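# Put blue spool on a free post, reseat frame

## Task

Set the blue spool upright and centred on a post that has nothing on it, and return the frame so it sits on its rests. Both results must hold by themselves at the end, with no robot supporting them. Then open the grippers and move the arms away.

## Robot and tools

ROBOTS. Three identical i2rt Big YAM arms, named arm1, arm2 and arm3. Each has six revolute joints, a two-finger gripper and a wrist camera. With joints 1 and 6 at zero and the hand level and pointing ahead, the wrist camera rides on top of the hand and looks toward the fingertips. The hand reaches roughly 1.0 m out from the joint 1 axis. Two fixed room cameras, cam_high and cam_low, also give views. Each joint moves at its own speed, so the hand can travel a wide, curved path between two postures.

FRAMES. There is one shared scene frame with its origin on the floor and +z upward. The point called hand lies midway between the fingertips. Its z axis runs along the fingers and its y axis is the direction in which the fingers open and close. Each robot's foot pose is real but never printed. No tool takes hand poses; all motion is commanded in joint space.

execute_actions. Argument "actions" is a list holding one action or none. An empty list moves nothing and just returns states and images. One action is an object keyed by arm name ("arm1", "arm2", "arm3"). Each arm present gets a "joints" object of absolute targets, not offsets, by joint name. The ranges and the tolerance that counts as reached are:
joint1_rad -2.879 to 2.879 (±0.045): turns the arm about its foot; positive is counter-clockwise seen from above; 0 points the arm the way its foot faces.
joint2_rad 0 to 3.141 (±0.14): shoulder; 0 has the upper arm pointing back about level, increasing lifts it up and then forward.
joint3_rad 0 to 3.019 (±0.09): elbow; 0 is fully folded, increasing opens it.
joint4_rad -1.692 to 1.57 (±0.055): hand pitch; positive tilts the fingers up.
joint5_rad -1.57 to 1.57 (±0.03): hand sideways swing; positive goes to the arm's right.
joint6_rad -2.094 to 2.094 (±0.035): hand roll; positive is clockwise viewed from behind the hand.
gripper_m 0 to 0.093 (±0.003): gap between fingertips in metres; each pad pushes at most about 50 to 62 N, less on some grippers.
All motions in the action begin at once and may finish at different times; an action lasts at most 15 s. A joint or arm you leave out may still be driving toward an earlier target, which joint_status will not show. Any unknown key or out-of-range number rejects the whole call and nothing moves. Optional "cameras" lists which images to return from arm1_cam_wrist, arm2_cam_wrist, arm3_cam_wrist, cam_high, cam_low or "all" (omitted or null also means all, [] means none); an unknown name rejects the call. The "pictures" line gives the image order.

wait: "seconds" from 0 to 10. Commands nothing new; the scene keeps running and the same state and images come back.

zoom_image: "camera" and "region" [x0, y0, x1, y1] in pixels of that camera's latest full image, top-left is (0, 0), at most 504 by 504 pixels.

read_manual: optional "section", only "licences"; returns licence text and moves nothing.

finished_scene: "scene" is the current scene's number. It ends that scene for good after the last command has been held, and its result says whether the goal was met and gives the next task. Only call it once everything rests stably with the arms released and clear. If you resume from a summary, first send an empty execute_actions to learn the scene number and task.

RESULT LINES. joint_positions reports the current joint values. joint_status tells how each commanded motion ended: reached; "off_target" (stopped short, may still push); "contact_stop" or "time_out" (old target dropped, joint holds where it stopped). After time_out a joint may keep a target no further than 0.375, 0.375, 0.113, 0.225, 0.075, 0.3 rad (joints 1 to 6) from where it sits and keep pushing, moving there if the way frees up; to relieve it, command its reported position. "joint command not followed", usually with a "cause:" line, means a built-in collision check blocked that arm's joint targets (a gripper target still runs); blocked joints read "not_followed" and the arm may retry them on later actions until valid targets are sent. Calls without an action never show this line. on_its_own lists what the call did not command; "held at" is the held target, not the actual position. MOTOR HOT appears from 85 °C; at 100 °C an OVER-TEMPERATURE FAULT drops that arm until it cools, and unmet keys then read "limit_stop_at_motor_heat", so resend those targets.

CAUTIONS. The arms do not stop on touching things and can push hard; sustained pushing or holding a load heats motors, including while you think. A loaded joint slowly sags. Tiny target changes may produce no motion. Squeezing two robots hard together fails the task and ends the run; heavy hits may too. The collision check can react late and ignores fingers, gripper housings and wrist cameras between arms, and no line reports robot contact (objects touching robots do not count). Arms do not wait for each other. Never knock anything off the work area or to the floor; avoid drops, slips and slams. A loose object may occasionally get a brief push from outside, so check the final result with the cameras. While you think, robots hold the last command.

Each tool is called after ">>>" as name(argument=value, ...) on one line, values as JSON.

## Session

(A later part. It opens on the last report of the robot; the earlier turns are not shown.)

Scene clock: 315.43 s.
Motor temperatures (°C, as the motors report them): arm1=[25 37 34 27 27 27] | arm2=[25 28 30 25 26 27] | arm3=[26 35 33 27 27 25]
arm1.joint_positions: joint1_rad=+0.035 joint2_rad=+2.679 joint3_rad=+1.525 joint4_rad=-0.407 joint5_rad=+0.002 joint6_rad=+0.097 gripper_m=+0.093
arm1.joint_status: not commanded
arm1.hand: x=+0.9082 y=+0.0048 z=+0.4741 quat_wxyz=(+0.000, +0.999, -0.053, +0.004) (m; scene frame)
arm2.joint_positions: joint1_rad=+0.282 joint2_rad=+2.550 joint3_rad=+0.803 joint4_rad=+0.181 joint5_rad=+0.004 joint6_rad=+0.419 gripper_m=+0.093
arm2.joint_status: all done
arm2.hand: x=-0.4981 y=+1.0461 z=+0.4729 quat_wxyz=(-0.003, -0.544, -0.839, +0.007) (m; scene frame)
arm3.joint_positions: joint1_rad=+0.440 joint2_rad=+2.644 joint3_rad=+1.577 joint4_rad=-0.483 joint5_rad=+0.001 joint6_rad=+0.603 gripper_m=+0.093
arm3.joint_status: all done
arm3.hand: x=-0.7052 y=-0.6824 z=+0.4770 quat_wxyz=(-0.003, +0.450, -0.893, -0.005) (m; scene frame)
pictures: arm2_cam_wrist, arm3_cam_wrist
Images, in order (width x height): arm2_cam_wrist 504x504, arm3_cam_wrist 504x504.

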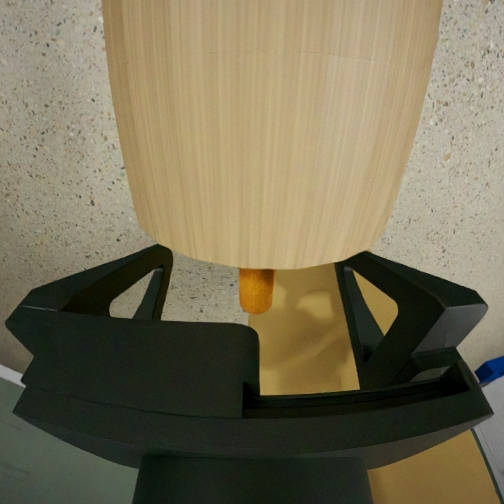

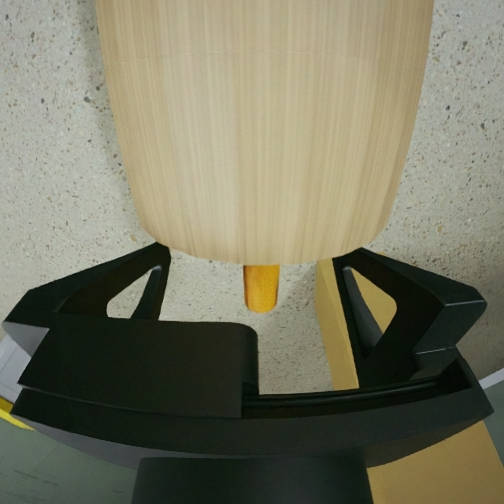

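>>> execute_actions(actions=[{"arm2": {"joints": {"joint2_rad": 2.572}}, "arm3": {"joints": {"joint2_rad": 2.668}}}], cameras=[])

>>> execute_actions(actions=[{"arm1": {"joints": {"gripper_m": 0.0}}, "arm2": {"joints": {"gripper_m": 0.0}}, "arm3": {"joints": {"gripper_m": 0.0}}}])

Scene clock: 322.13 s.
Motor temperatures (°C, as the motors report them): arm1=[25 38 34 27 27 27] | arm2=[25 28 30 25 26 27] | arm3=[26 35 33 27 27 25]
arm1.joint_positions: joint1_rad=+0.035 joint2_rad=+2.679 joint3_rad=+1.525 joint4_rad=-0.407 joint5_rad=+0.002 joint6_rad=+0.097 gripper_m=+0.093
arm1.joint_status: not commanded
arm1.hand: x=+0.9082 y=+0.0048 z=+0.4741 quat_wxyz=(+0.000, +0.999, -0.053, +0.004) (m; scene frame)
arm2.joint_positions: joint1_rad=+0.282 joint2_rad=+2.560 joint3_rad=+0.803 joint4_rad=+0.182 joint5_rad=+0.004 joint6_rad=+0.419 gripper_m=+0.093
arm2.joint_status: all done
arm2.hand: x=-0.5013 y=+1.0490 z=+0.4701 quat_wxyz=(+0.002, -0.544, -0.839, +0.006) (m; scene frame)
arm3.joint_positions: joint1_rad=+0.440 joint2_rad=+2.644 joint3_rad=+1.577 joint4_rad=-0.483 joint5_rad=+0.001 joint6_rad=+0.604 gripper_m=+0.093
arm3.joint_status: all done
arm3.hand: x=-0.7052 y=-0.6824 z=+0.4770 quat_wxyz=(-0.003, +0.450, -0.893, -0.005) (m; scene frame)
pictures: none
No camera images: the call's "cameras" was empty. Leave "cameras" out to get every camera's image.

Scene clock: 322.83 s.
Motor temperatures (°C, as the motors report them): arm1=[25 38 34 27 27 27] | arm2=[25 28 30 25 26 27] | arm3=[26 35 33 27 27 25]
arm1.joint_positions: joint1_rad=+0.036 joint2_rad=+2.679 joint3_rad=+1.525 joint4_rad=-0.405 joint5_rad=-0.002 joint6_rad=+0.089 gripper_m=+0.019
arm1.joint_status: gripper_m off_target (ended at +0.019, target +0.000)
arm1.hand: x=+0.9077 y=+0.0033 z=+0.4741 quat_wxyz=(+0.002, +0.999, -0.048, +0.003) (m; scene frame)
arm2.joint_positions: joint1_rad=+0.283 joint2_rad=+2.561 joint3_rad=+0.803 joint4_rad=+0.183 joint5_rad=-0.001 joint6_rad=+0.427 gripper_m=+0.019
arm2.joint_status: gripper_m off_target (ended at +0.019, target +0.000)
arm2.hand: x=-0.5008 y=+1.0501 z=+0.4697 quat_wxyz=(+0.002, -0.547, -0.837, +0.004) (m; scene frame)
arm3.joint_positions: joint1_rad=+0.440 joint2_rad=+2.644 joint3_rad=+1.575 joint4_rad=-0.481 joint5_rad=+0.006 joint6_rad=+0.604 gripper_m=+0.019
arm3.joint_status: gripper_m off_target (ended at +0.019, target +0.000)
arm3.hand: x=-0.7039 y=-0.6834 z=+0.4766 quat_wxyz=(-0.005, +0.449, -0.893, -0.004) (m; scene frame)
pictures: arm1_cam_wrist, arm2_cam_wrist, arm3_cam_wrist, cam_high, cam_low
Images, in order (width x height): arm1_cam_wrist 504x504, arm2_cam_wrist 504x504, arm3_cam_wrist 504x504, cam_high 672x504, cam_low 672x504.

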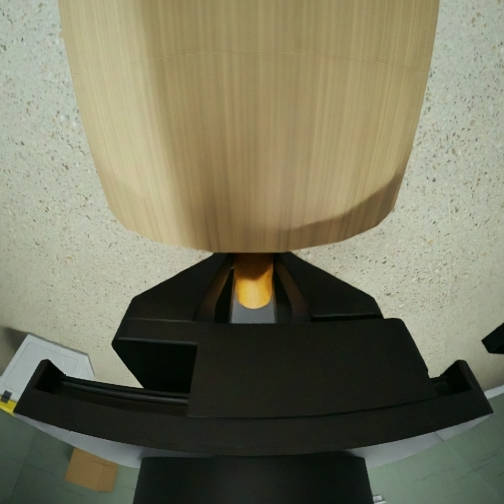

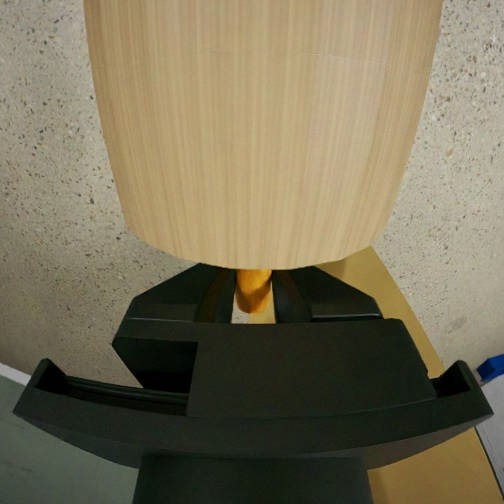

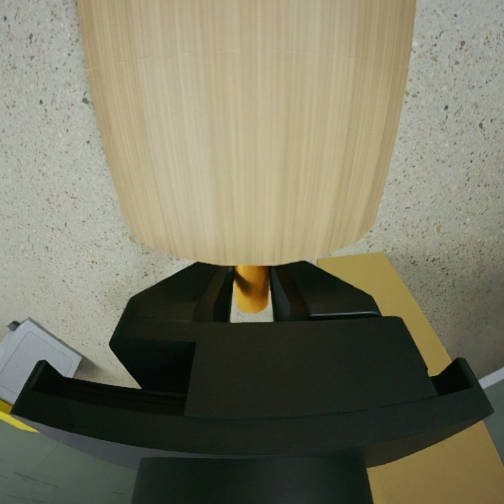

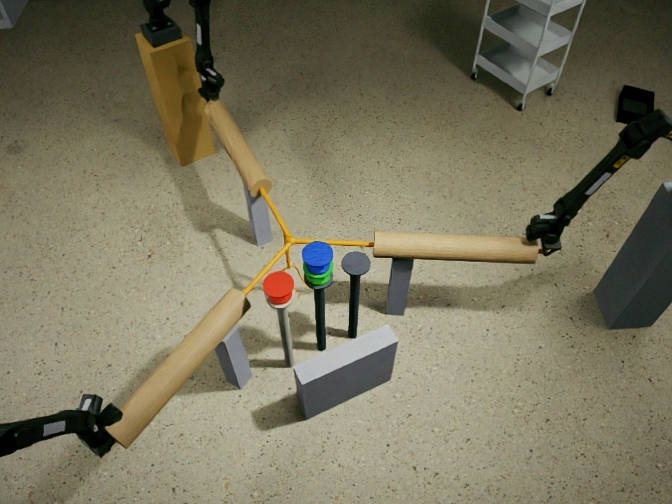

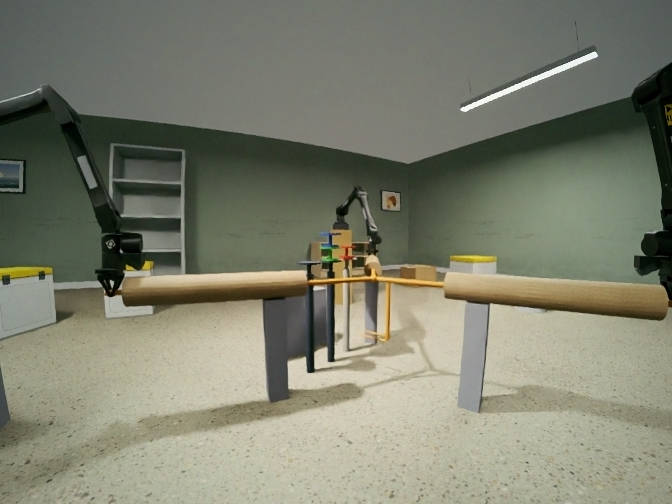

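>>> execute_actions(actions=[{"arm1": {"joints": {"joint2_rad": 2.560, "joint3_rad": 1.448, "joint4_rad": -0.447}}, "arm2": {"joints": {"joint2_rad": 2.402, "joint3_rad": 0.719, "joint4_rad": 0.107}}, "arm3": {"joints": {"joint2_rad": 2.530, "joint3_rad": 1.508, "joint4_rad": -0.529}}}])

Scene clock: 443.70 s.
Motor temperatures (°C, as the motors report them): arm1=[25 41 34 27 27 27] | arm2=[25 29 29 25 26 27] | arm3=[26 36 32 27 27 25]
arm1.joint_positions: joint1_rad=+0.041 joint2_rad=+2.586 joint3_rad=+1.457 joint4_rad=-0.429 joint5_rad=-0.001 joint6_rad=+0.089 gripper_m=+0.019
arm1.joint_status: all done
arm1.hand: x=+0.9096 y=+0.0009 z=+0.5120 quat_wxyz=(+0.002, +0.999, -0.046, +0.002) (m; scene frame)
arm2.joint_positions: joint1_rad=+0.283 joint2_rad=+2.411 joint3_rad=+0.726 joint4_rad=+0.116 joint5_rad=+0.000 joint6_rad=+0.428 gripper_m=+0.019
arm2.joint_status: all done
arm2.hand: x=-0.4987 y=+1.0485 z=+0.5166 quat_wxyz=(-0.001, -0.547, -0.837, +0.005) (m; scene frame)
arm3.joint_positions: joint1_rad=+0.438 joint2_rad=+2.546 joint3_rad=+1.514 joint4_rad=-0.519 joint5_rad=+0.006 joint6_rad=+0.602 gripper_m=+0.019
arm3.joint_status: all done
arm3.hand: x=-0.7031 y=-0.6845 z=+0.5189 quat_wxyz=(-0.005, +0.450, -0.893, -0.003) (m; scene frame)
pictures: arm1_cam_wrist, arm2_cam_wrist, arm3_cam_wrist, cam_high, cam_low
Images, in order (width x height): arm1_cam_wrist 504x504, arm2_cam_wrist 504x504, arm3_cam_wrist 504x504, cam_high 672x504, cam_low 672x504.

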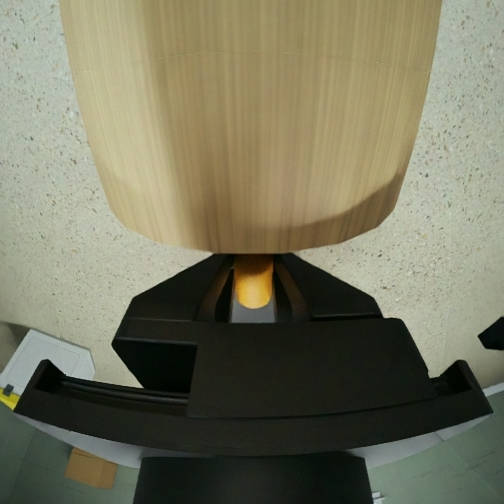

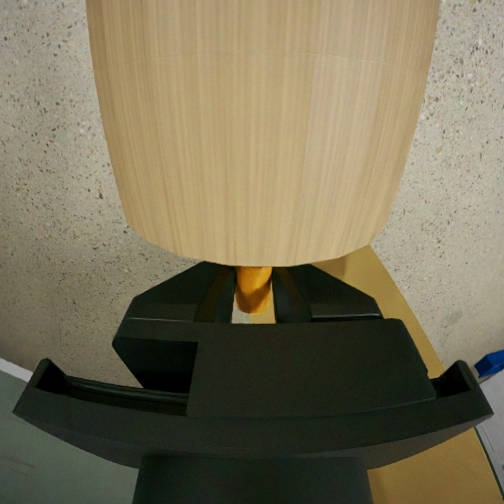

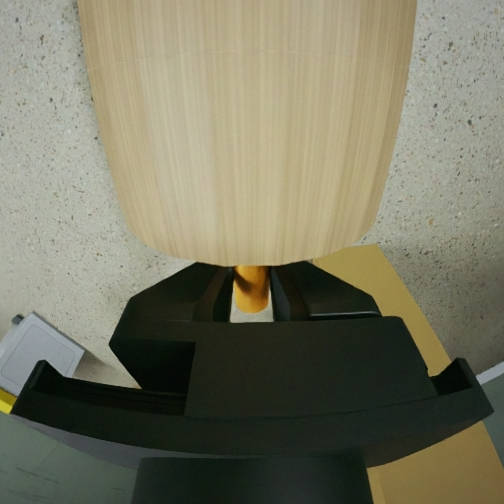

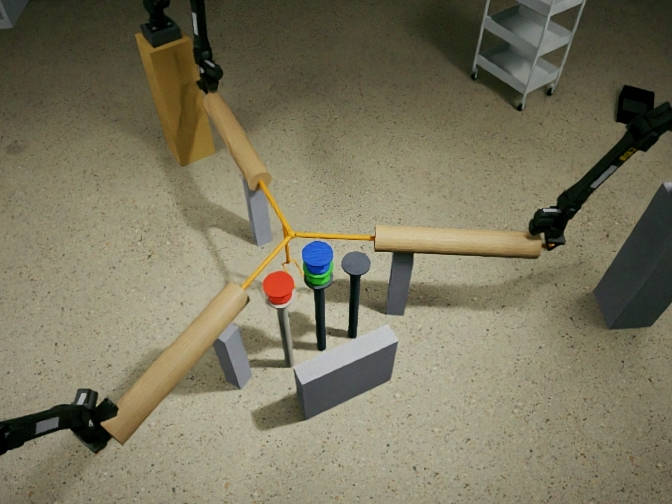

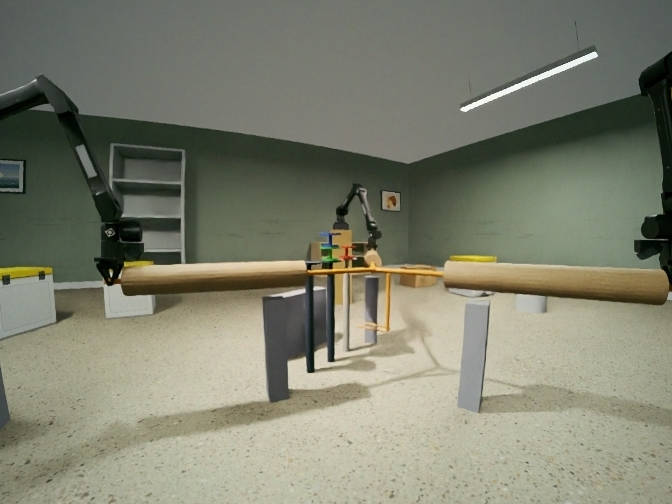

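>>> execute_actions(actions=[{"arm1": {"joints": {"joint2_rad": 2.315, "joint3_rad": 1.346, "joint4_rad": -0.573}}, "arm2": {"joints": {"joint2_rad": 2.045, "joint3_rad": 0.606, "joint4_rad": -0.131}}, "arm3": {"joints": {"joint2_rad": 2.305, "joint3_rad": 1.427, "joint4_rad": -0.662}}}], cameras=[])

>>> execute_actions(actions=[{"arm1": {"joints": {"joint2_rad": 2.108, "joint3_rad": 1.312, "joint4_rad": -0.746}}, "arm2": {"joints": {"joint2_rad": 1.687, "joint3_rad": 0.583, "joint4_rad": -0.466}}, "arm3": {"joints": {"joint2_rad": 2.117, "joint3_rad": 1.414, "joint4_rad": -0.838}}}])

Scene clock: 453.17 s.
Motor temperatures (°C, as the motors report them): arm1=[25 42 34 27 27 27] | arm2=[25 29 29 25 26 27] | arm3=[26 37 32 27 27 25]
arm1.joint_positions: joint1_rad=+0.039 joint2_rad=+2.332 joint3_rad=+1.345 joint4_rad=-0.562 joint5_rad=-0.003 joint6_rad=+0.090 gripper_m=+0.019
arm1.joint_status: all done
arm1.hand: x=+0.9053 y=+0.0017 z=+0.6236 quat_wxyz=(+0.003, +0.999, -0.047, -0.002) (m; scene frame)
arm2.joint_positions: joint1_rad=+0.283 joint2_rad=+2.061 joint3_rad=+0.604 joint4_rad=-0.121 joint5_rad=+0.001 joint6_rad=+0.430 gripper_m=+0.019
arm2.joint_status: all done
arm2.hand: x=-0.5014 y=+1.0521 z=+0.6168 quat_wxyz=(+0.003, -0.548, -0.836, +0.005) (m; scene frame)
arm3.joint_positions: joint1_rad=+0.449 joint2_rad=+2.310 joint3_rad=+1.428 joint4_rad=-0.660 joint5_rad=+0.007 joint6_rad=+0.612 gripper_m=+0.019
arm3.joint_status: all done
arm3.hand: x=-0.7094 y=-0.6806 z=+0.6296 quat_wxyz=(-0.007, +0.450, -0.893, -0.007) (m; scene frame)
pictures: none
No camera images: the call's "cameras" was empty. Leave "cameras" out to get every camera's image.

Scene clock: 454.23 s.
Motor temperatures (°C, as the motors report them): arm1=[25 42 34 27 27 27] | arm2=[25 29 29 25 26 27] | arm3=[26 37 32 27 27 25]
arm1.joint_positions: joint1_rad=+0.040 joint2_rad=+2.121 joint3_rad=+1.307 joint4_rad=-0.737 joint5_rad=-0.004 joint6_rad=+0.090 gripper_m=+0.019
arm1.joint_status: all done
arm1.hand: x=+0.9071 y=+0.0015 z=+0.7246 quat_wxyz=(+0.003, +0.999, -0.047, -0.001) (m; scene frame)
arm2.joint_positions: joint1_rad=+0.283 joint2_rad=+1.697 joint3_rad=+0.577 joint4_rad=-0.452 joint5_rad=+0.002 joint6_rad=+0.430 gripper_m=+0.019
arm2.joint_status: all done
arm2.hand: x=-0.5001 y=+1.0520 z=+0.7175 quat_wxyz=(+0.000, -0.548, -0.836, +0.006) (m; scene frame)
arm3.joint_positions: joint1_rad=+0.449 joint2_rad=+2.121 joint3_rad=+1.415 joint4_rad=-0.837 joint5_rad=+0.007 joint6_rad=+0.611 gripper_m=+0.019
arm3.joint_status: all done
arm3.hand: x=-0.7089 y=-0.6814 z=+0.7298 quat_wxyz=(-0.007, +0.450, -0.893, -0.007) (m; scene frame)
pictures: arm1_cam_wrist, arm2_cam_wrist, arm3_cam_wrist, cam_high, cam_low
Images, in order (width x height): arm1_cam_wrist 504x504, arm2_cam_wrist 504x504, arm3_cam_wrist 504x504, cam_high 672x504, cam_low 672x504.

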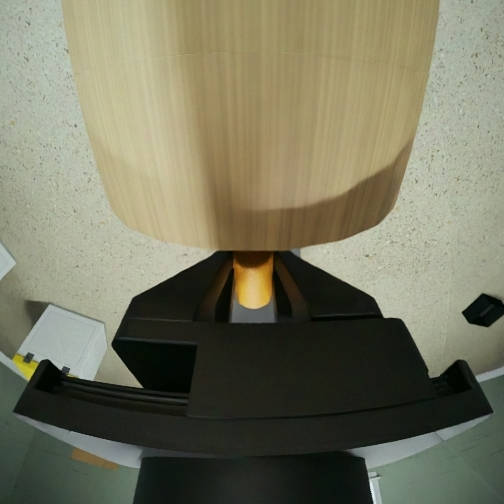

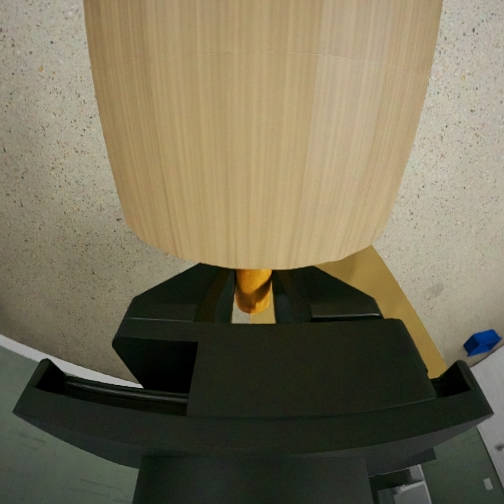

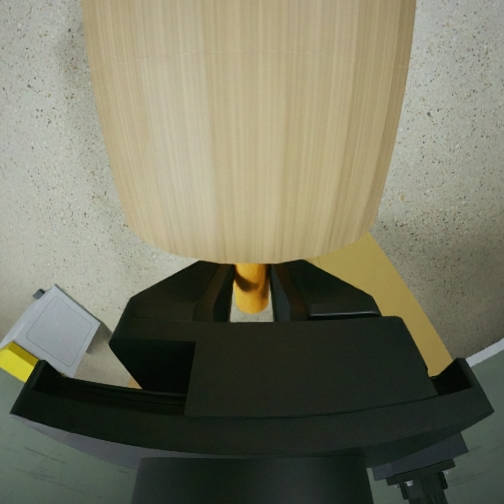

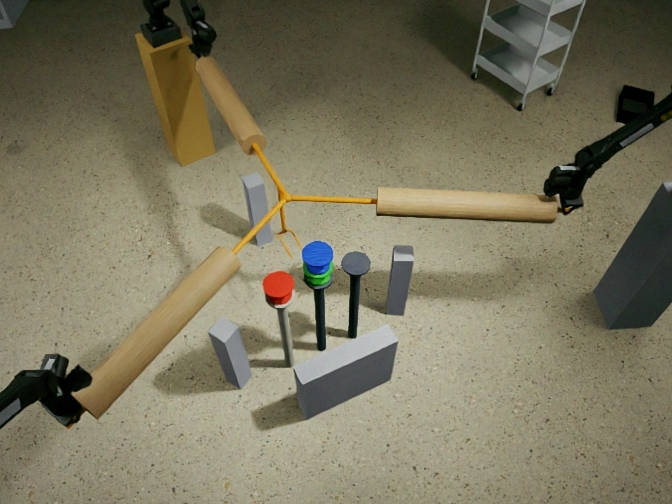

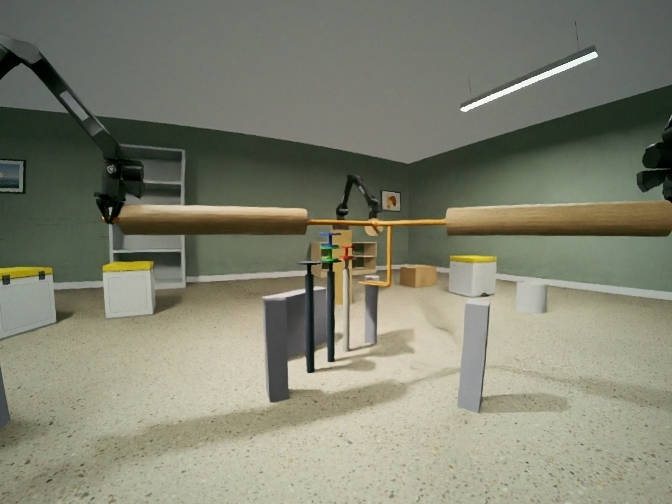

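>>> execute_actions(actions=[{"arm1": {"joints": {"joint2_rad": 1.938, "joint3_rad": 1.362, "joint4_rad": -0.958}}, "arm2": {"joints": {"joint2_rad": 1.394, "joint3_rad": 0.668, "joint4_rad": -0.835}}, "arm3": {"joints": {"joint2_rad": 1.970, "joint3_rad": 1.484, "joint4_rad": -1.046}}}], cameras=[])

>>> execute_actions(actions=[{"arm1": {"joints": {"joint2_rad": 1.812, "joint3_rad": 1.466, "joint4_rad": -1.188}}, "arm2": {"joints": {"joint2_rad": 1.214, "joint3_rad": 0.822, "joint4_rad": -1.167}}, "arm3": {"joints": {"joint2_rad": 1.867, "joint3_rad": 1.610, "joint4_rad": -1.274}}}])

Scene clock: 468.90 s.
Motor temperatures (°C, as the motors report them): arm1=[25 42 35 27 27 27] | arm2=[25 29 30 25 26 27] | arm3=[26 37 33 27 27 25]
arm1.joint_positions: joint1_rad=+0.043 joint2_rad=+1.942 joint3_rad=+1.321 joint4_rad=-0.938 joint5_rad=-0.002 joint6_rad=+0.093 gripper_m=+0.019
arm1.joint_status: all done
arm1.hand: x=+0.9141 y=+0.0004 z=+0.8216 quat_wxyz=(+0.002, +0.999, -0.047, +0.003) (m; scene frame)
arm2.joint_positions: joint1_rad=+0.283 joint2_rad=+1.395 joint3_rad=+0.646 joint4_rad=-0.800 joint5_rad=+0.006 joint6_rad=+0.430 gripper_m=+0.019
arm2.joint_status: all done
arm2.hand: x=-0.4969 y=+1.0494 z=+0.8189 quat_wxyz=(-0.011, -0.548, -0.836, +0.010) (m; scene frame)
arm3.joint_positions: joint1_rad=+0.439 joint2_rad=+1.970 joint3_rad=+1.450 joint4_rad=-1.025 joint5_rad=+0.008 joint6_rad=+0.604 gripper_m=+0.019
arm3.joint_status: all done
arm3.hand: x=-0.7031 y=-0.6865 z=+0.8234 quat_wxyz=(-0.008, +0.449, -0.893, -0.006) (m; scene frame)
pictures: none
No camera images: the call's "cameras" was empty. Leave "cameras" out to get every camera's image.

Scene clock: 469.93 s.
Motor temperatures (°C, as the motors report them): arm1=[25 42 36 27 27 27] | arm2=[25 29 31 25 26 27] | arm3=[26 37 34 27 27 25]
arm1.joint_positions: joint1_rad=+0.041 joint2_rad=+1.822 joint3_rad=+1.418 joint4_rad=-1.165 joint5_rad=-0.001 joint6_rad=+0.092 gripper_m=+0.019
arm1.joint_status: all done
arm1.hand: x=+0.9152 y=+0.0016 z=+0.9151 quat_wxyz=(+0.001, +0.999, -0.047, +0.007) (m; scene frame)
arm2.joint_positions: joint1_rad=+0.283 joint2_rad=+1.217 joint3_rad=+0.789 joint4_rad=-1.127 joint5_rad=+0.005 joint6_rad=+0.430 gripper_m=+0.019
arm2.joint_status: all done
arm2.hand: x=-0.4977 y=+1.0516 z=+0.9143 quat_wxyz=(-0.008, -0.548, -0.836, +0.009) (m; scene frame)
arm3.joint_positions: joint1_rad=+0.439 joint2_rad=+1.873 joint3_rad=+1.571 joint4_rad=-1.247 joint5_rad=+0.006 joint6_rad=+0.604 gripper_m=+0.019
arm3.joint_status: all done
arm3.hand: x=-0.7035 y=-0.6858 z=+0.9181 quat_wxyz=(-0.005, +0.449, -0.894, -0.004) (m; scene frame)
pictures: arm1_cam_wrist, arm2_cam_wrist, arm3_cam_wrist, cam_high, cam_low
Images, in order (width x height): arm1_cam_wrist 504x504, arm2_cam_wrist 504x504, arm3_cam_wrist 504x504, cam_high 672x504, cam_low 672x504.

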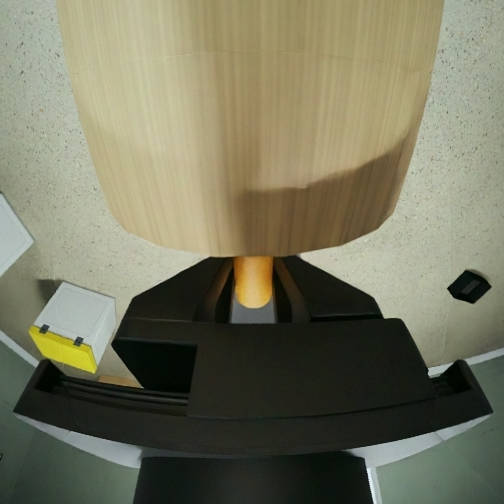

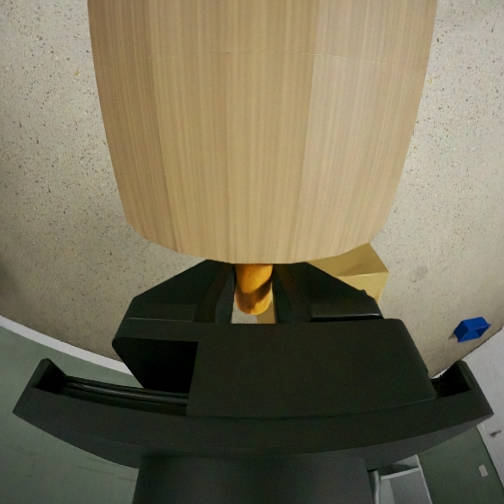

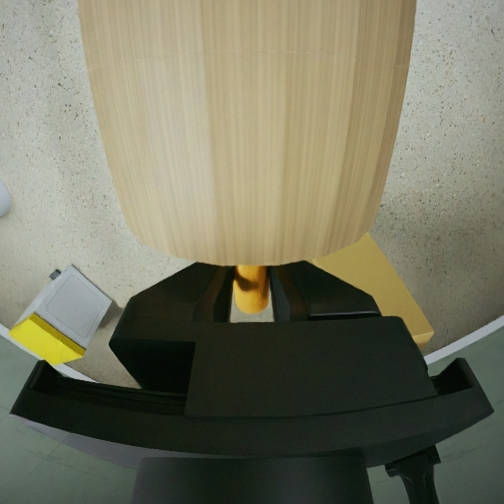

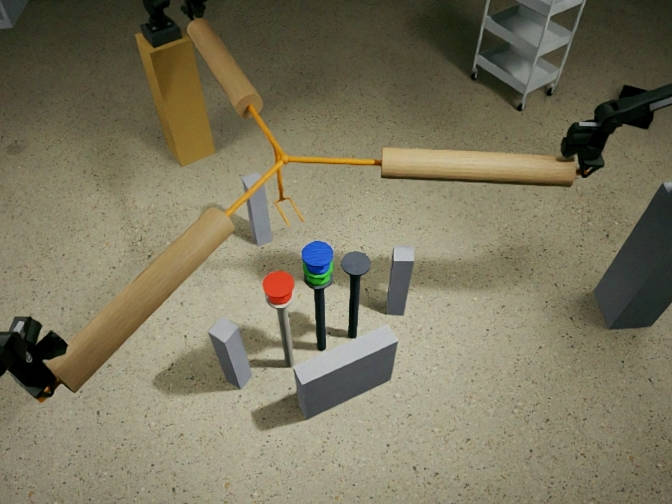

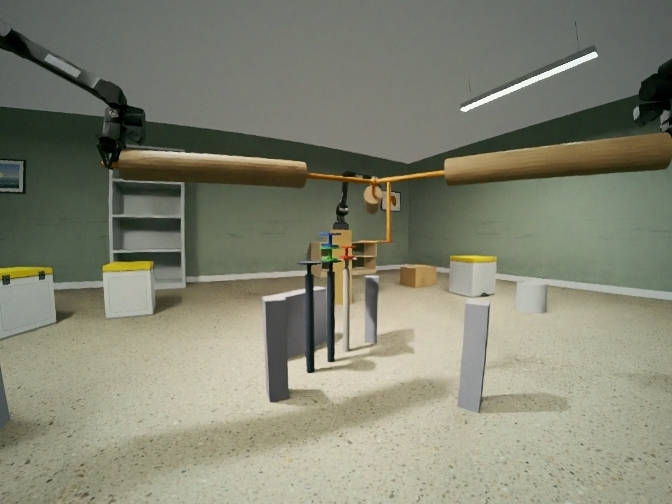

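>>> zoom_image(camera="cam_low", region=[290, 170, 410, 290])

>>> zoom_image(camera="cam_high", region=[240, 140, 400, 300])

Region (290, 170, 410, 290) of cam_low's 672x504 image, scaled by 4.200, with more detail than that image has.

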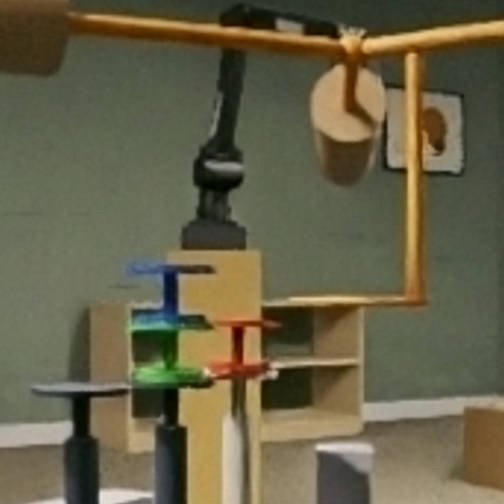

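Region (240, 140, 400, 300) of cam_high's 672x504 image, scaled by 3.150, with more detail than that image has.

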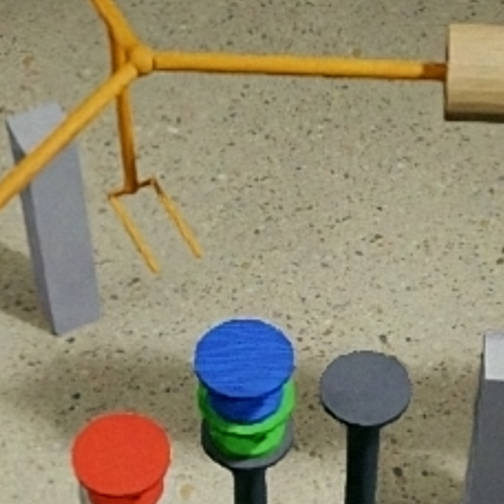

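>>> execute_actions(actions=[{"arm1": {"joints": {"joint1_rad": 0.180, "joint2_rad": 1.762, "joint3_rad": 1.395, "joint4_rad": -1.165, "joint6_rad": 0.233}}, "arm2": {"joints": {"joint1_rad": 0.190, "joint2_rad": 1.397, "joint3_rad": 1.035, "joint4_rad": -1.168, "joint6_rad": 0.337}}, "arm3": {"joints": {"joint1_rad": 0.381, "joint2_rad": 1.695, "joint3_rad": 1.386, "joint4_rad": -1.222, "joint6_rad": 0.546}}}], cameras=[])

>>> execute_actions(actions=[{"arm1": {"joints": {"joint1_rad": 0.326, "joint2_rad": 1.712, "joint3_rad": 1.332, "joint4_rad": -1.152, "joint6_rad": 0.377}}, "arm2": {"joints": {"joint1_rad": 0.127, "joint2_rad": 1.576, "joint3_rad": 1.221, "joint4_rad": -1.174, "joint6_rad": 0.274}}, "arm3": {"joints": {"joint1_rad": 0.305, "joint2_rad": 1.524, "joint3_rad": 1.166, "joint4_rad": -1.173, "joint6_rad": 0.470}}}])

Scene clock: 538.60 s.
Motor temperatures (°C, as the motors report them): arm1=[25 41 45 27 27 27] | arm2=[25 28 38 25 26 27] | arm3=[26 37 41 27 27 25]
arm1.joint_positions: joint1_rad=+0.188 joint2_rad=+1.810 joint3_rad=+1.381 joint4_rad=-1.165 joint5_rad=-0.005 joint6_rad=+0.240 gripper_m=+0.019
arm1.joint_status: all done
arm1.hand: x=+0.9352 y=-0.0753 z=+0.9086 quat_wxyz=(+0.001, +0.999, -0.048, +0.020) (m; scene frame)
arm2.joint_positions: joint1_rad=+0.194 joint2_rad=+1.412 joint3_rad=+0.986 joint4_rad=-1.162 joint5_rad=+0.003 joint6_rad=+0.349 gripper_m=+0.019
arm2.joint_status: all done
arm2.hand: x=-0.4713 y=+0.9836 z=+0.9213 quat_wxyz=(+0.009, -0.552, -0.834, +0.005) (m; scene frame)
arm3.joint_positions: joint1_rad=+0.398 joint2_rad=+1.709 joint3_rad=+1.381 joint4_rad=-1.232 joint5_rad=-0.006 joint6_rad=+0.565 gripper_m=+0.019
arm3.joint_status: all done
arm3.hand: x=-0.6874 y=-0.7506 z=+0.9335 quat_wxyz=(+0.002, +0.449, -0.894, -0.002) (m; scene frame)
pictures: none
No camera images: the call's "cameras" was empty. Leave "cameras" out to get every camera's image.

Scene clock: 539.60 s.
Motor temperatures (°C, as the motors report them): arm1=[25 41 44 27 27 27] | arm2=[25 28 38 25 26 27] | arm3=[26 37 41 27 27 25]
arm1.joint_positions: joint1_rad=+0.334 joint2_rad=+1.751 joint3_rad=+1.319 joint4_rad=-1.151 joint5_rad=-0.007 joint6_rad=+0.382 gripper_m=+0.019
arm1.joint_status: all done
arm1.hand: x=+0.9696 y=-0.1438 z=+0.9168 quat_wxyz=(+0.002, +0.999, -0.046, +0.016) (m; scene frame)
arm2.joint_positions: joint1_rad=+0.130 joint2_rad=+1.595 joint3_rad=+1.180 joint4_rad=-1.164 joint5_rad=+0.003 joint6_rad=+0.284 gripper_m=+0.019
arm2.joint_status: all done
arm2.hand: x=-0.4421 y=+0.9107 z=+0.9180 quat_wxyz=(+0.004, -0.551, -0.834, +0.005) (m; scene frame)
arm3.joint_positions: joint1_rad=+0.309 joint2_rad=+1.535 joint3_rad=+1.165 joint4_rad=-1.181 joint5_rad=+0.004 joint6_rad=+0.477 gripper_m=+0.019
arm3.joint_status: all done
arm3.hand: x=-0.6519 y=-0.8235 z=+0.9344 quat_wxyz=(-0.005, +0.448, -0.894, -0.003) (m; scene frame)
pictures: arm1_cam_wrist, arm2_cam_wrist, arm3_cam_wrist, cam_high, cam_low
Images, in order (width x height): arm1_cam_wrist 504x504, arm2_cam_wrist 504x504, arm3_cam_wrist 504x504, cam_high 672x504, cam_low 672x504.

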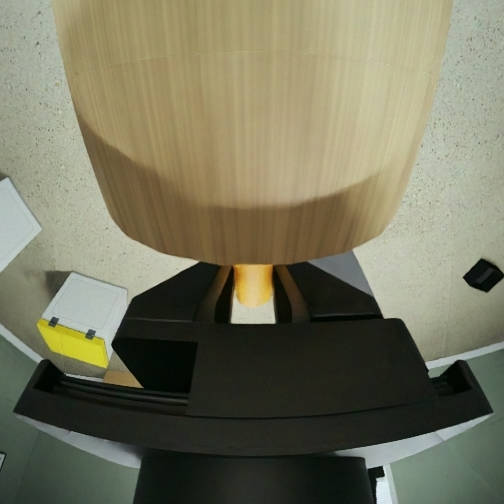

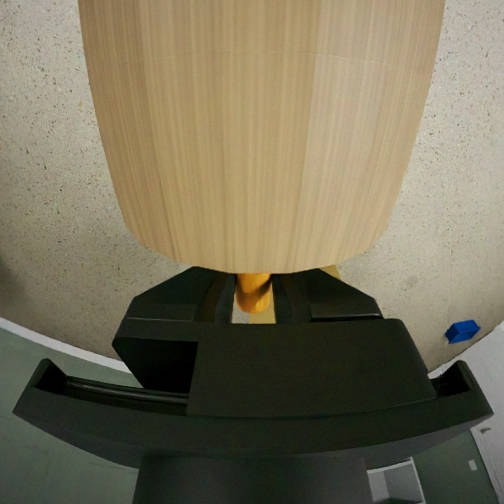

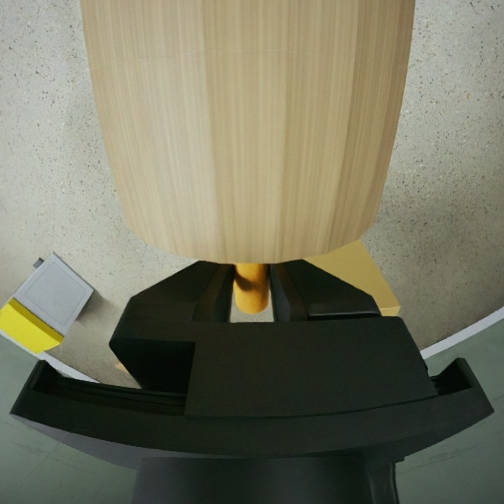

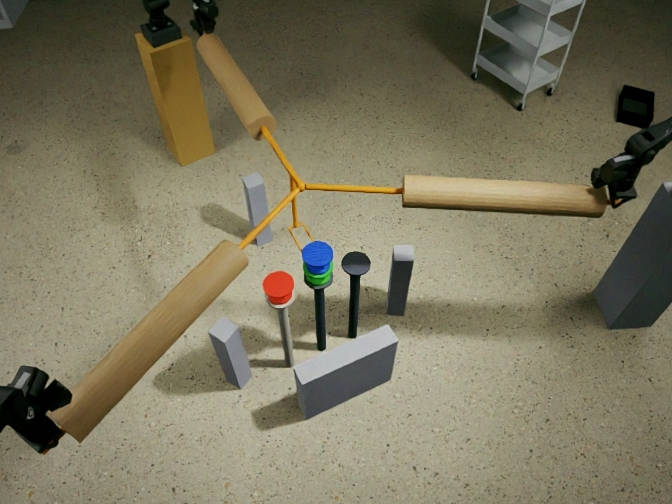

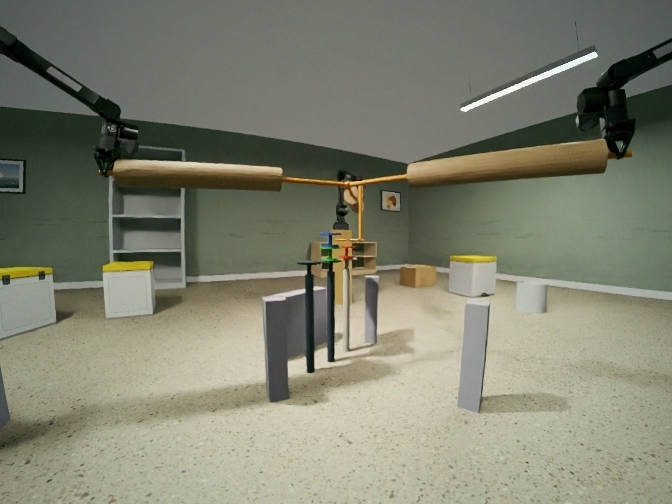

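>>> zoom_image(camera="cam_low", region=[290, 180, 390, 280])

>>> zoom_image(camera="cam_high", region=[260, 170, 390, 300])

Region (290, 180, 390, 280) of cam_low's 672x504 image, scaled by 5.040, with more detail than that image has.

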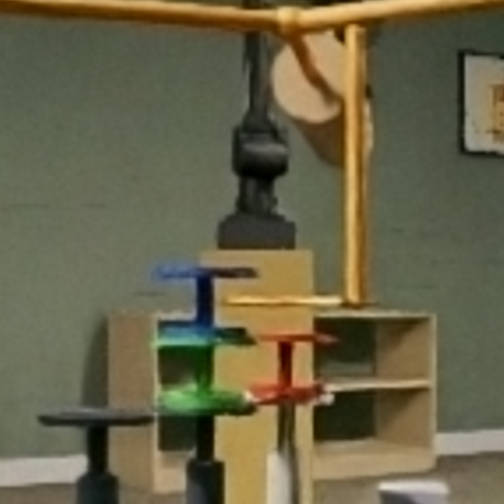

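Region (260, 170, 390, 300) of cam_high's 672x504 image, scaled by 3.877, with more detail than that image has.

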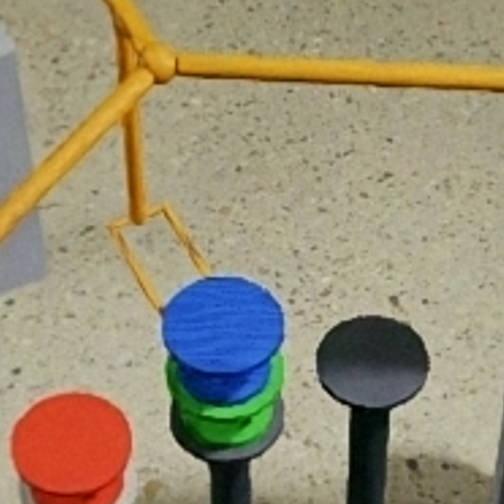

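>>> execute_actions(actions=[{"arm1": {"joints": {"joint1_rad": 0.394, "joint2_rad": 1.700, "joint3_rad": 1.318, "joint4_rad": -1.144, "joint6_rad": 0.445}}, "arm2": {"joints": {"joint1_rad": 0.115, "joint2_rad": 1.655, "joint3_rad": 1.329, "joint4_rad": -1.194, "joint6_rad": 0.262}}, "arm3": {"joints": {"joint1_rad": 0.254, "joint2_rad": 1.462, "joint3_rad": 1.095, "joint4_rad": -1.170, "joint6_rad": 0.420}}}], cameras=[])

>>> execute_actions(actions=[{"arm1": {"joints": {"joint1_rad": 0.461, "joint2_rad": 1.686, "joint3_rad": 1.306, "joint4_rad": -1.138, "joint6_rad": 0.512}}, "arm2": {"joints": {"joint1_rad": 0.102, "joint2_rad": 1.734, "joint3_rad": 1.435, "joint4_rad": -1.220, "joint6_rad": 0.249}}, "arm3": {"joints": {"joint1_rad": 0.199, "joint2_rad": 1.401, "joint3_rad": 1.023, "joint4_rad": -1.158, "joint6_rad": 0.365}}}], cameras=["cam_high", "cam_low"])

>>> zoom_image(camera="cam_low", region=[290, 180, 390, 280])

>>> zoom_image(camera="cam_high", region=[260, 170, 390, 300])

Scene clock: 590.87 s.
Motor temperatures (°C, as the motors report them): arm1=[25 43 42 27 27 27] | arm2=[25 29 40 25 26 27] | arm3=[26 35 38 27 27 25]
arm1.joint_positions: joint1_rad=+0.399 joint2_rad=+1.747 joint3_rad=+1.309 joint4_rad=-1.151 joint5_rad=-0.007 joint6_rad=+0.446 gripper_m=+0.019
arm1.joint_status: all done
arm1.hand: x=+0.9835 y=-0.1734 z=+0.9159 quat_wxyz=(+0.000, +0.999, -0.045, +0.018) (m; scene frame)
arm2.joint_positions: joint1_rad=+0.112 joint2_rad=+1.670 joint3_rad=+1.276 joint4_rad=-1.183 joint5_rad=+0.004 joint6_rad=+0.267 gripper_m=+0.019
arm2.joint_status: all done
arm2.hand: x=-0.4289 y=+0.8808 z=+0.9189 quat_wxyz=(+0.003, -0.552, -0.834, +0.006) (m; scene frame)
arm3.joint_positions: joint1_rad=+0.262 joint2_rad=+1.487 joint3_rad=+1.087 joint4_rad=-1.166 joint5_rad=+0.001 joint6_rad=+0.429 gripper_m=+0.019
arm3.joint_status: all done
arm3.hand: x=-0.6378 y=-0.8531 z=+0.9263 quat_wxyz=(+0.000, +0.448, -0.894, +0.002) (m; scene frame)
pictures: none
No camera images: the call's "cameras" was empty. Leave "cameras" out to get every camera's image.

Scene clock: 591.67 s.
Motor temperatures (°C, as the motors report them): arm1=[25 43 42 27 27 27] | arm2=[25 29 41 25 26 27] | arm3=[26 35 38 27 27 25]
arm1.joint_positions: joint1_rad=+0.467 joint2_rad=+1.733 joint3_rad=+1.296 joint4_rad=-1.147 joint5_rad=-0.008 joint6_rad=+0.514 gripper_m=+0.019
arm1.joint_status: all done
arm1.hand: x=+0.9998 y=-0.2034 z=+0.9184 quat_wxyz=(+0.002, +0.999, -0.045, +0.016) (m; scene frame)
arm2.joint_positions: joint1_rad=+0.101 joint2_rad=+1.749 joint3_rad=+1.383 joint4_rad=-1.211 joint5_rad=+0.004 joint6_rad=+0.255 gripper_m=+0.019
arm2.joint_status: all done
arm2.hand: x=-0.4132 y=+0.8515 z=+0.9195 quat_wxyz=(+0.003, -0.552, -0.834, +0.006) (m; scene frame)
arm3.joint_positions: joint1_rad=+0.206 joint2_rad=+1.421 joint3_rad=+1.016 joint4_rad=-1.155 joint5_rad=+0.001 joint6_rad=+0.374 gripper_m=+0.019
arm3.joint_status: all done
arm3.hand: x=-0.6221 y=-0.8822 z=+0.9265 quat_wxyz=(-0.002, +0.448, -0.894, +0.000) (m; scene frame)
pictures: cam_high, cam_low
Images, in order (width x height): cam_high 672x504, cam_low 672x504.

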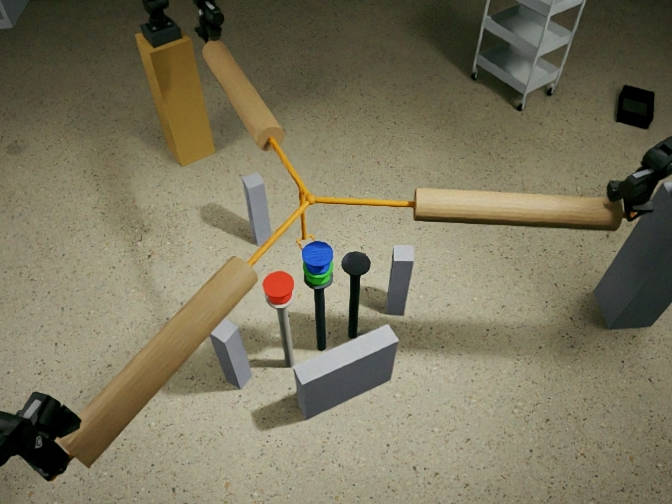

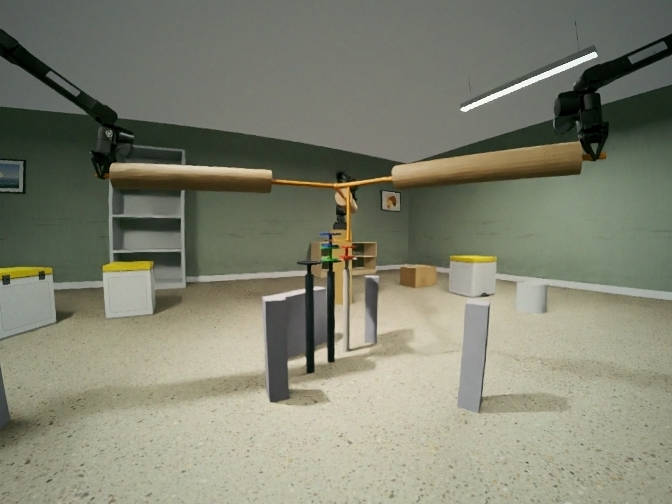

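Region (290, 180, 390, 280) of cam_low's 672x504 image, scaled by 5.040, with more detail than that image has.

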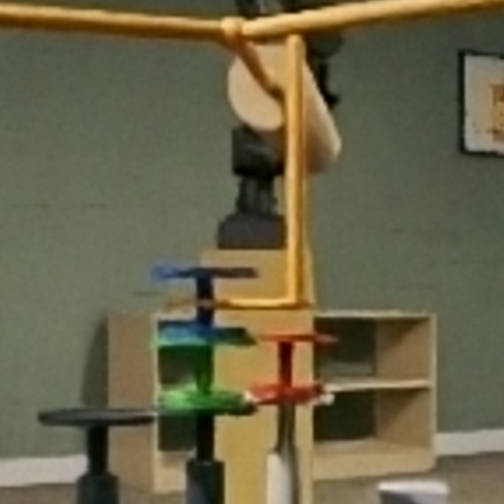

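Region (260, 170, 390, 300) of cam_high's 672x504 image, scaled by 3.877, with more detail than that image has.

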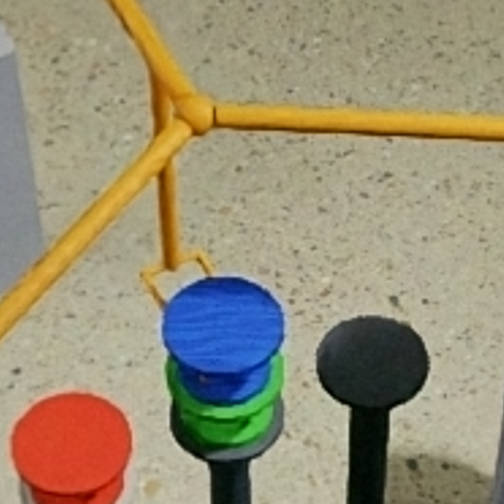

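>>> execute_actions(actions=[{"arm1": {"joints": {"joint1_rad": 0.530, "joint2_rad": 1.665, "joint3_rad": 1.294, "joint4_rad": -1.131, "joint6_rad": 0.582}}, "arm2": {"joints": {"joint1_rad": 0.092, "joint2_rad": 1.814, "joint3_rad": 1.548, "joint4_rad": -1.245, "joint6_rad": 0.240}}, "arm3": {"joints": {"joint1_rad": 0.135, "joint2_rad": 1.334, "joint3_rad": 0.955, "joint4_rad": -1.147, "joint6_rad": 0.302}}}], cameras=["cam_high", "cam_low"])

>>> zoom_image(camera="cam_low", region=[290, 180, 390, 280])

>>> zoom_image(camera="cam_high", region=[260, 170, 390, 300])

Scene clock: 600.77 s.
Motor temperatures (°C, as the motors report them): arm1=[25 43 42 27 27 27] | arm2=[25 30 42 25 26 27] | arm3=[26 35 38 27 27 25]
arm1.joint_positions: joint1_rad=+0.537 joint2_rad=+1.714 joint3_rad=+1.285 joint4_rad=-1.141 joint5_rad=-0.009 joint6_rad=+0.583 gripper_m=+0.019
arm1.joint_status: all done
arm1.hand: x=+1.0171 y=-0.2331 z=+0.9237 quat_wxyz=(+0.005, +0.999, -0.045, +0.011) (m; scene frame)
arm2.joint_positions: joint1_rad=+0.090 joint2_rad=+1.830 joint3_rad=+1.494 joint4_rad=-1.236 joint5_rad=+0.003 joint6_rad=+0.245 gripper_m=+0.019
arm2.joint_status: all done
arm2.hand: x=-0.3968 y=+0.8214 z=+0.9185 quat_wxyz=(+0.000, -0.552, -0.834, +0.006) (m; scene frame)
arm3.joint_positions: joint1_rad=+0.139 joint2_rad=+1.353 joint3_rad=+0.949 joint4_rad=-1.144 joint5_rad=+0.004 joint6_rad=+0.308 gripper_m=+0.019
arm3.joint_status: all done
arm3.hand: x=-0.6045 y=-0.9122 z=+0.9267 quat_wxyz=(-0.007, +0.447, -0.894, -0.002) (m; scene frame)
pictures: cam_high, cam_low
Images, in order (width x height): cam_high 672x504, cam_low 672x504.

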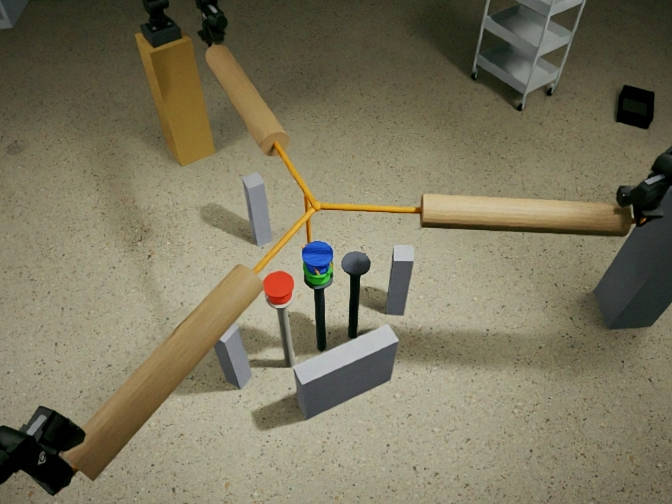

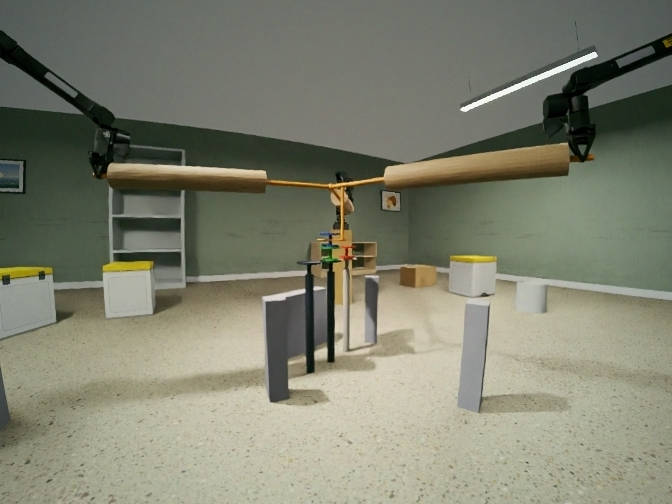

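Region (290, 180, 390, 280) of cam_low's 672x504 image, scaled by 5.040, with more detail than that image has.

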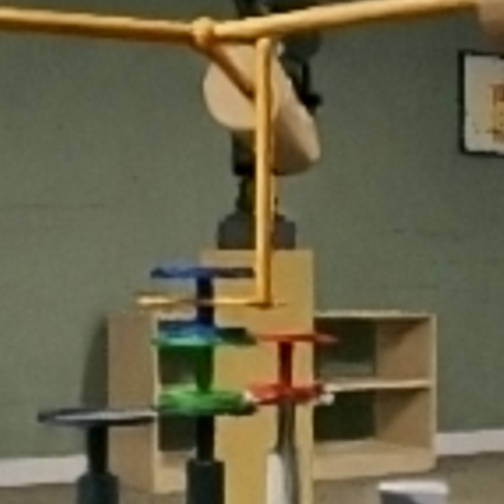

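Region (260, 170, 390, 300) of cam_high's 672x504 image, scaled by 3.877, with more detail than that image has.

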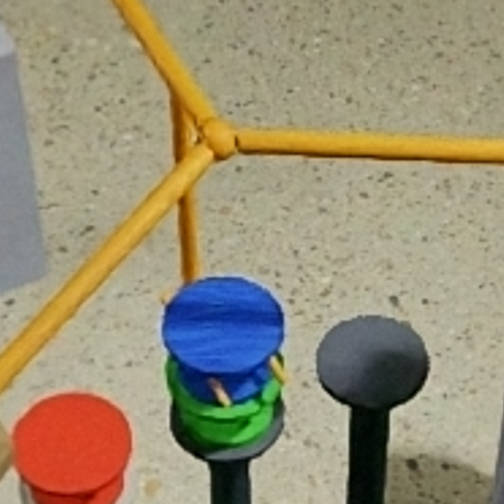

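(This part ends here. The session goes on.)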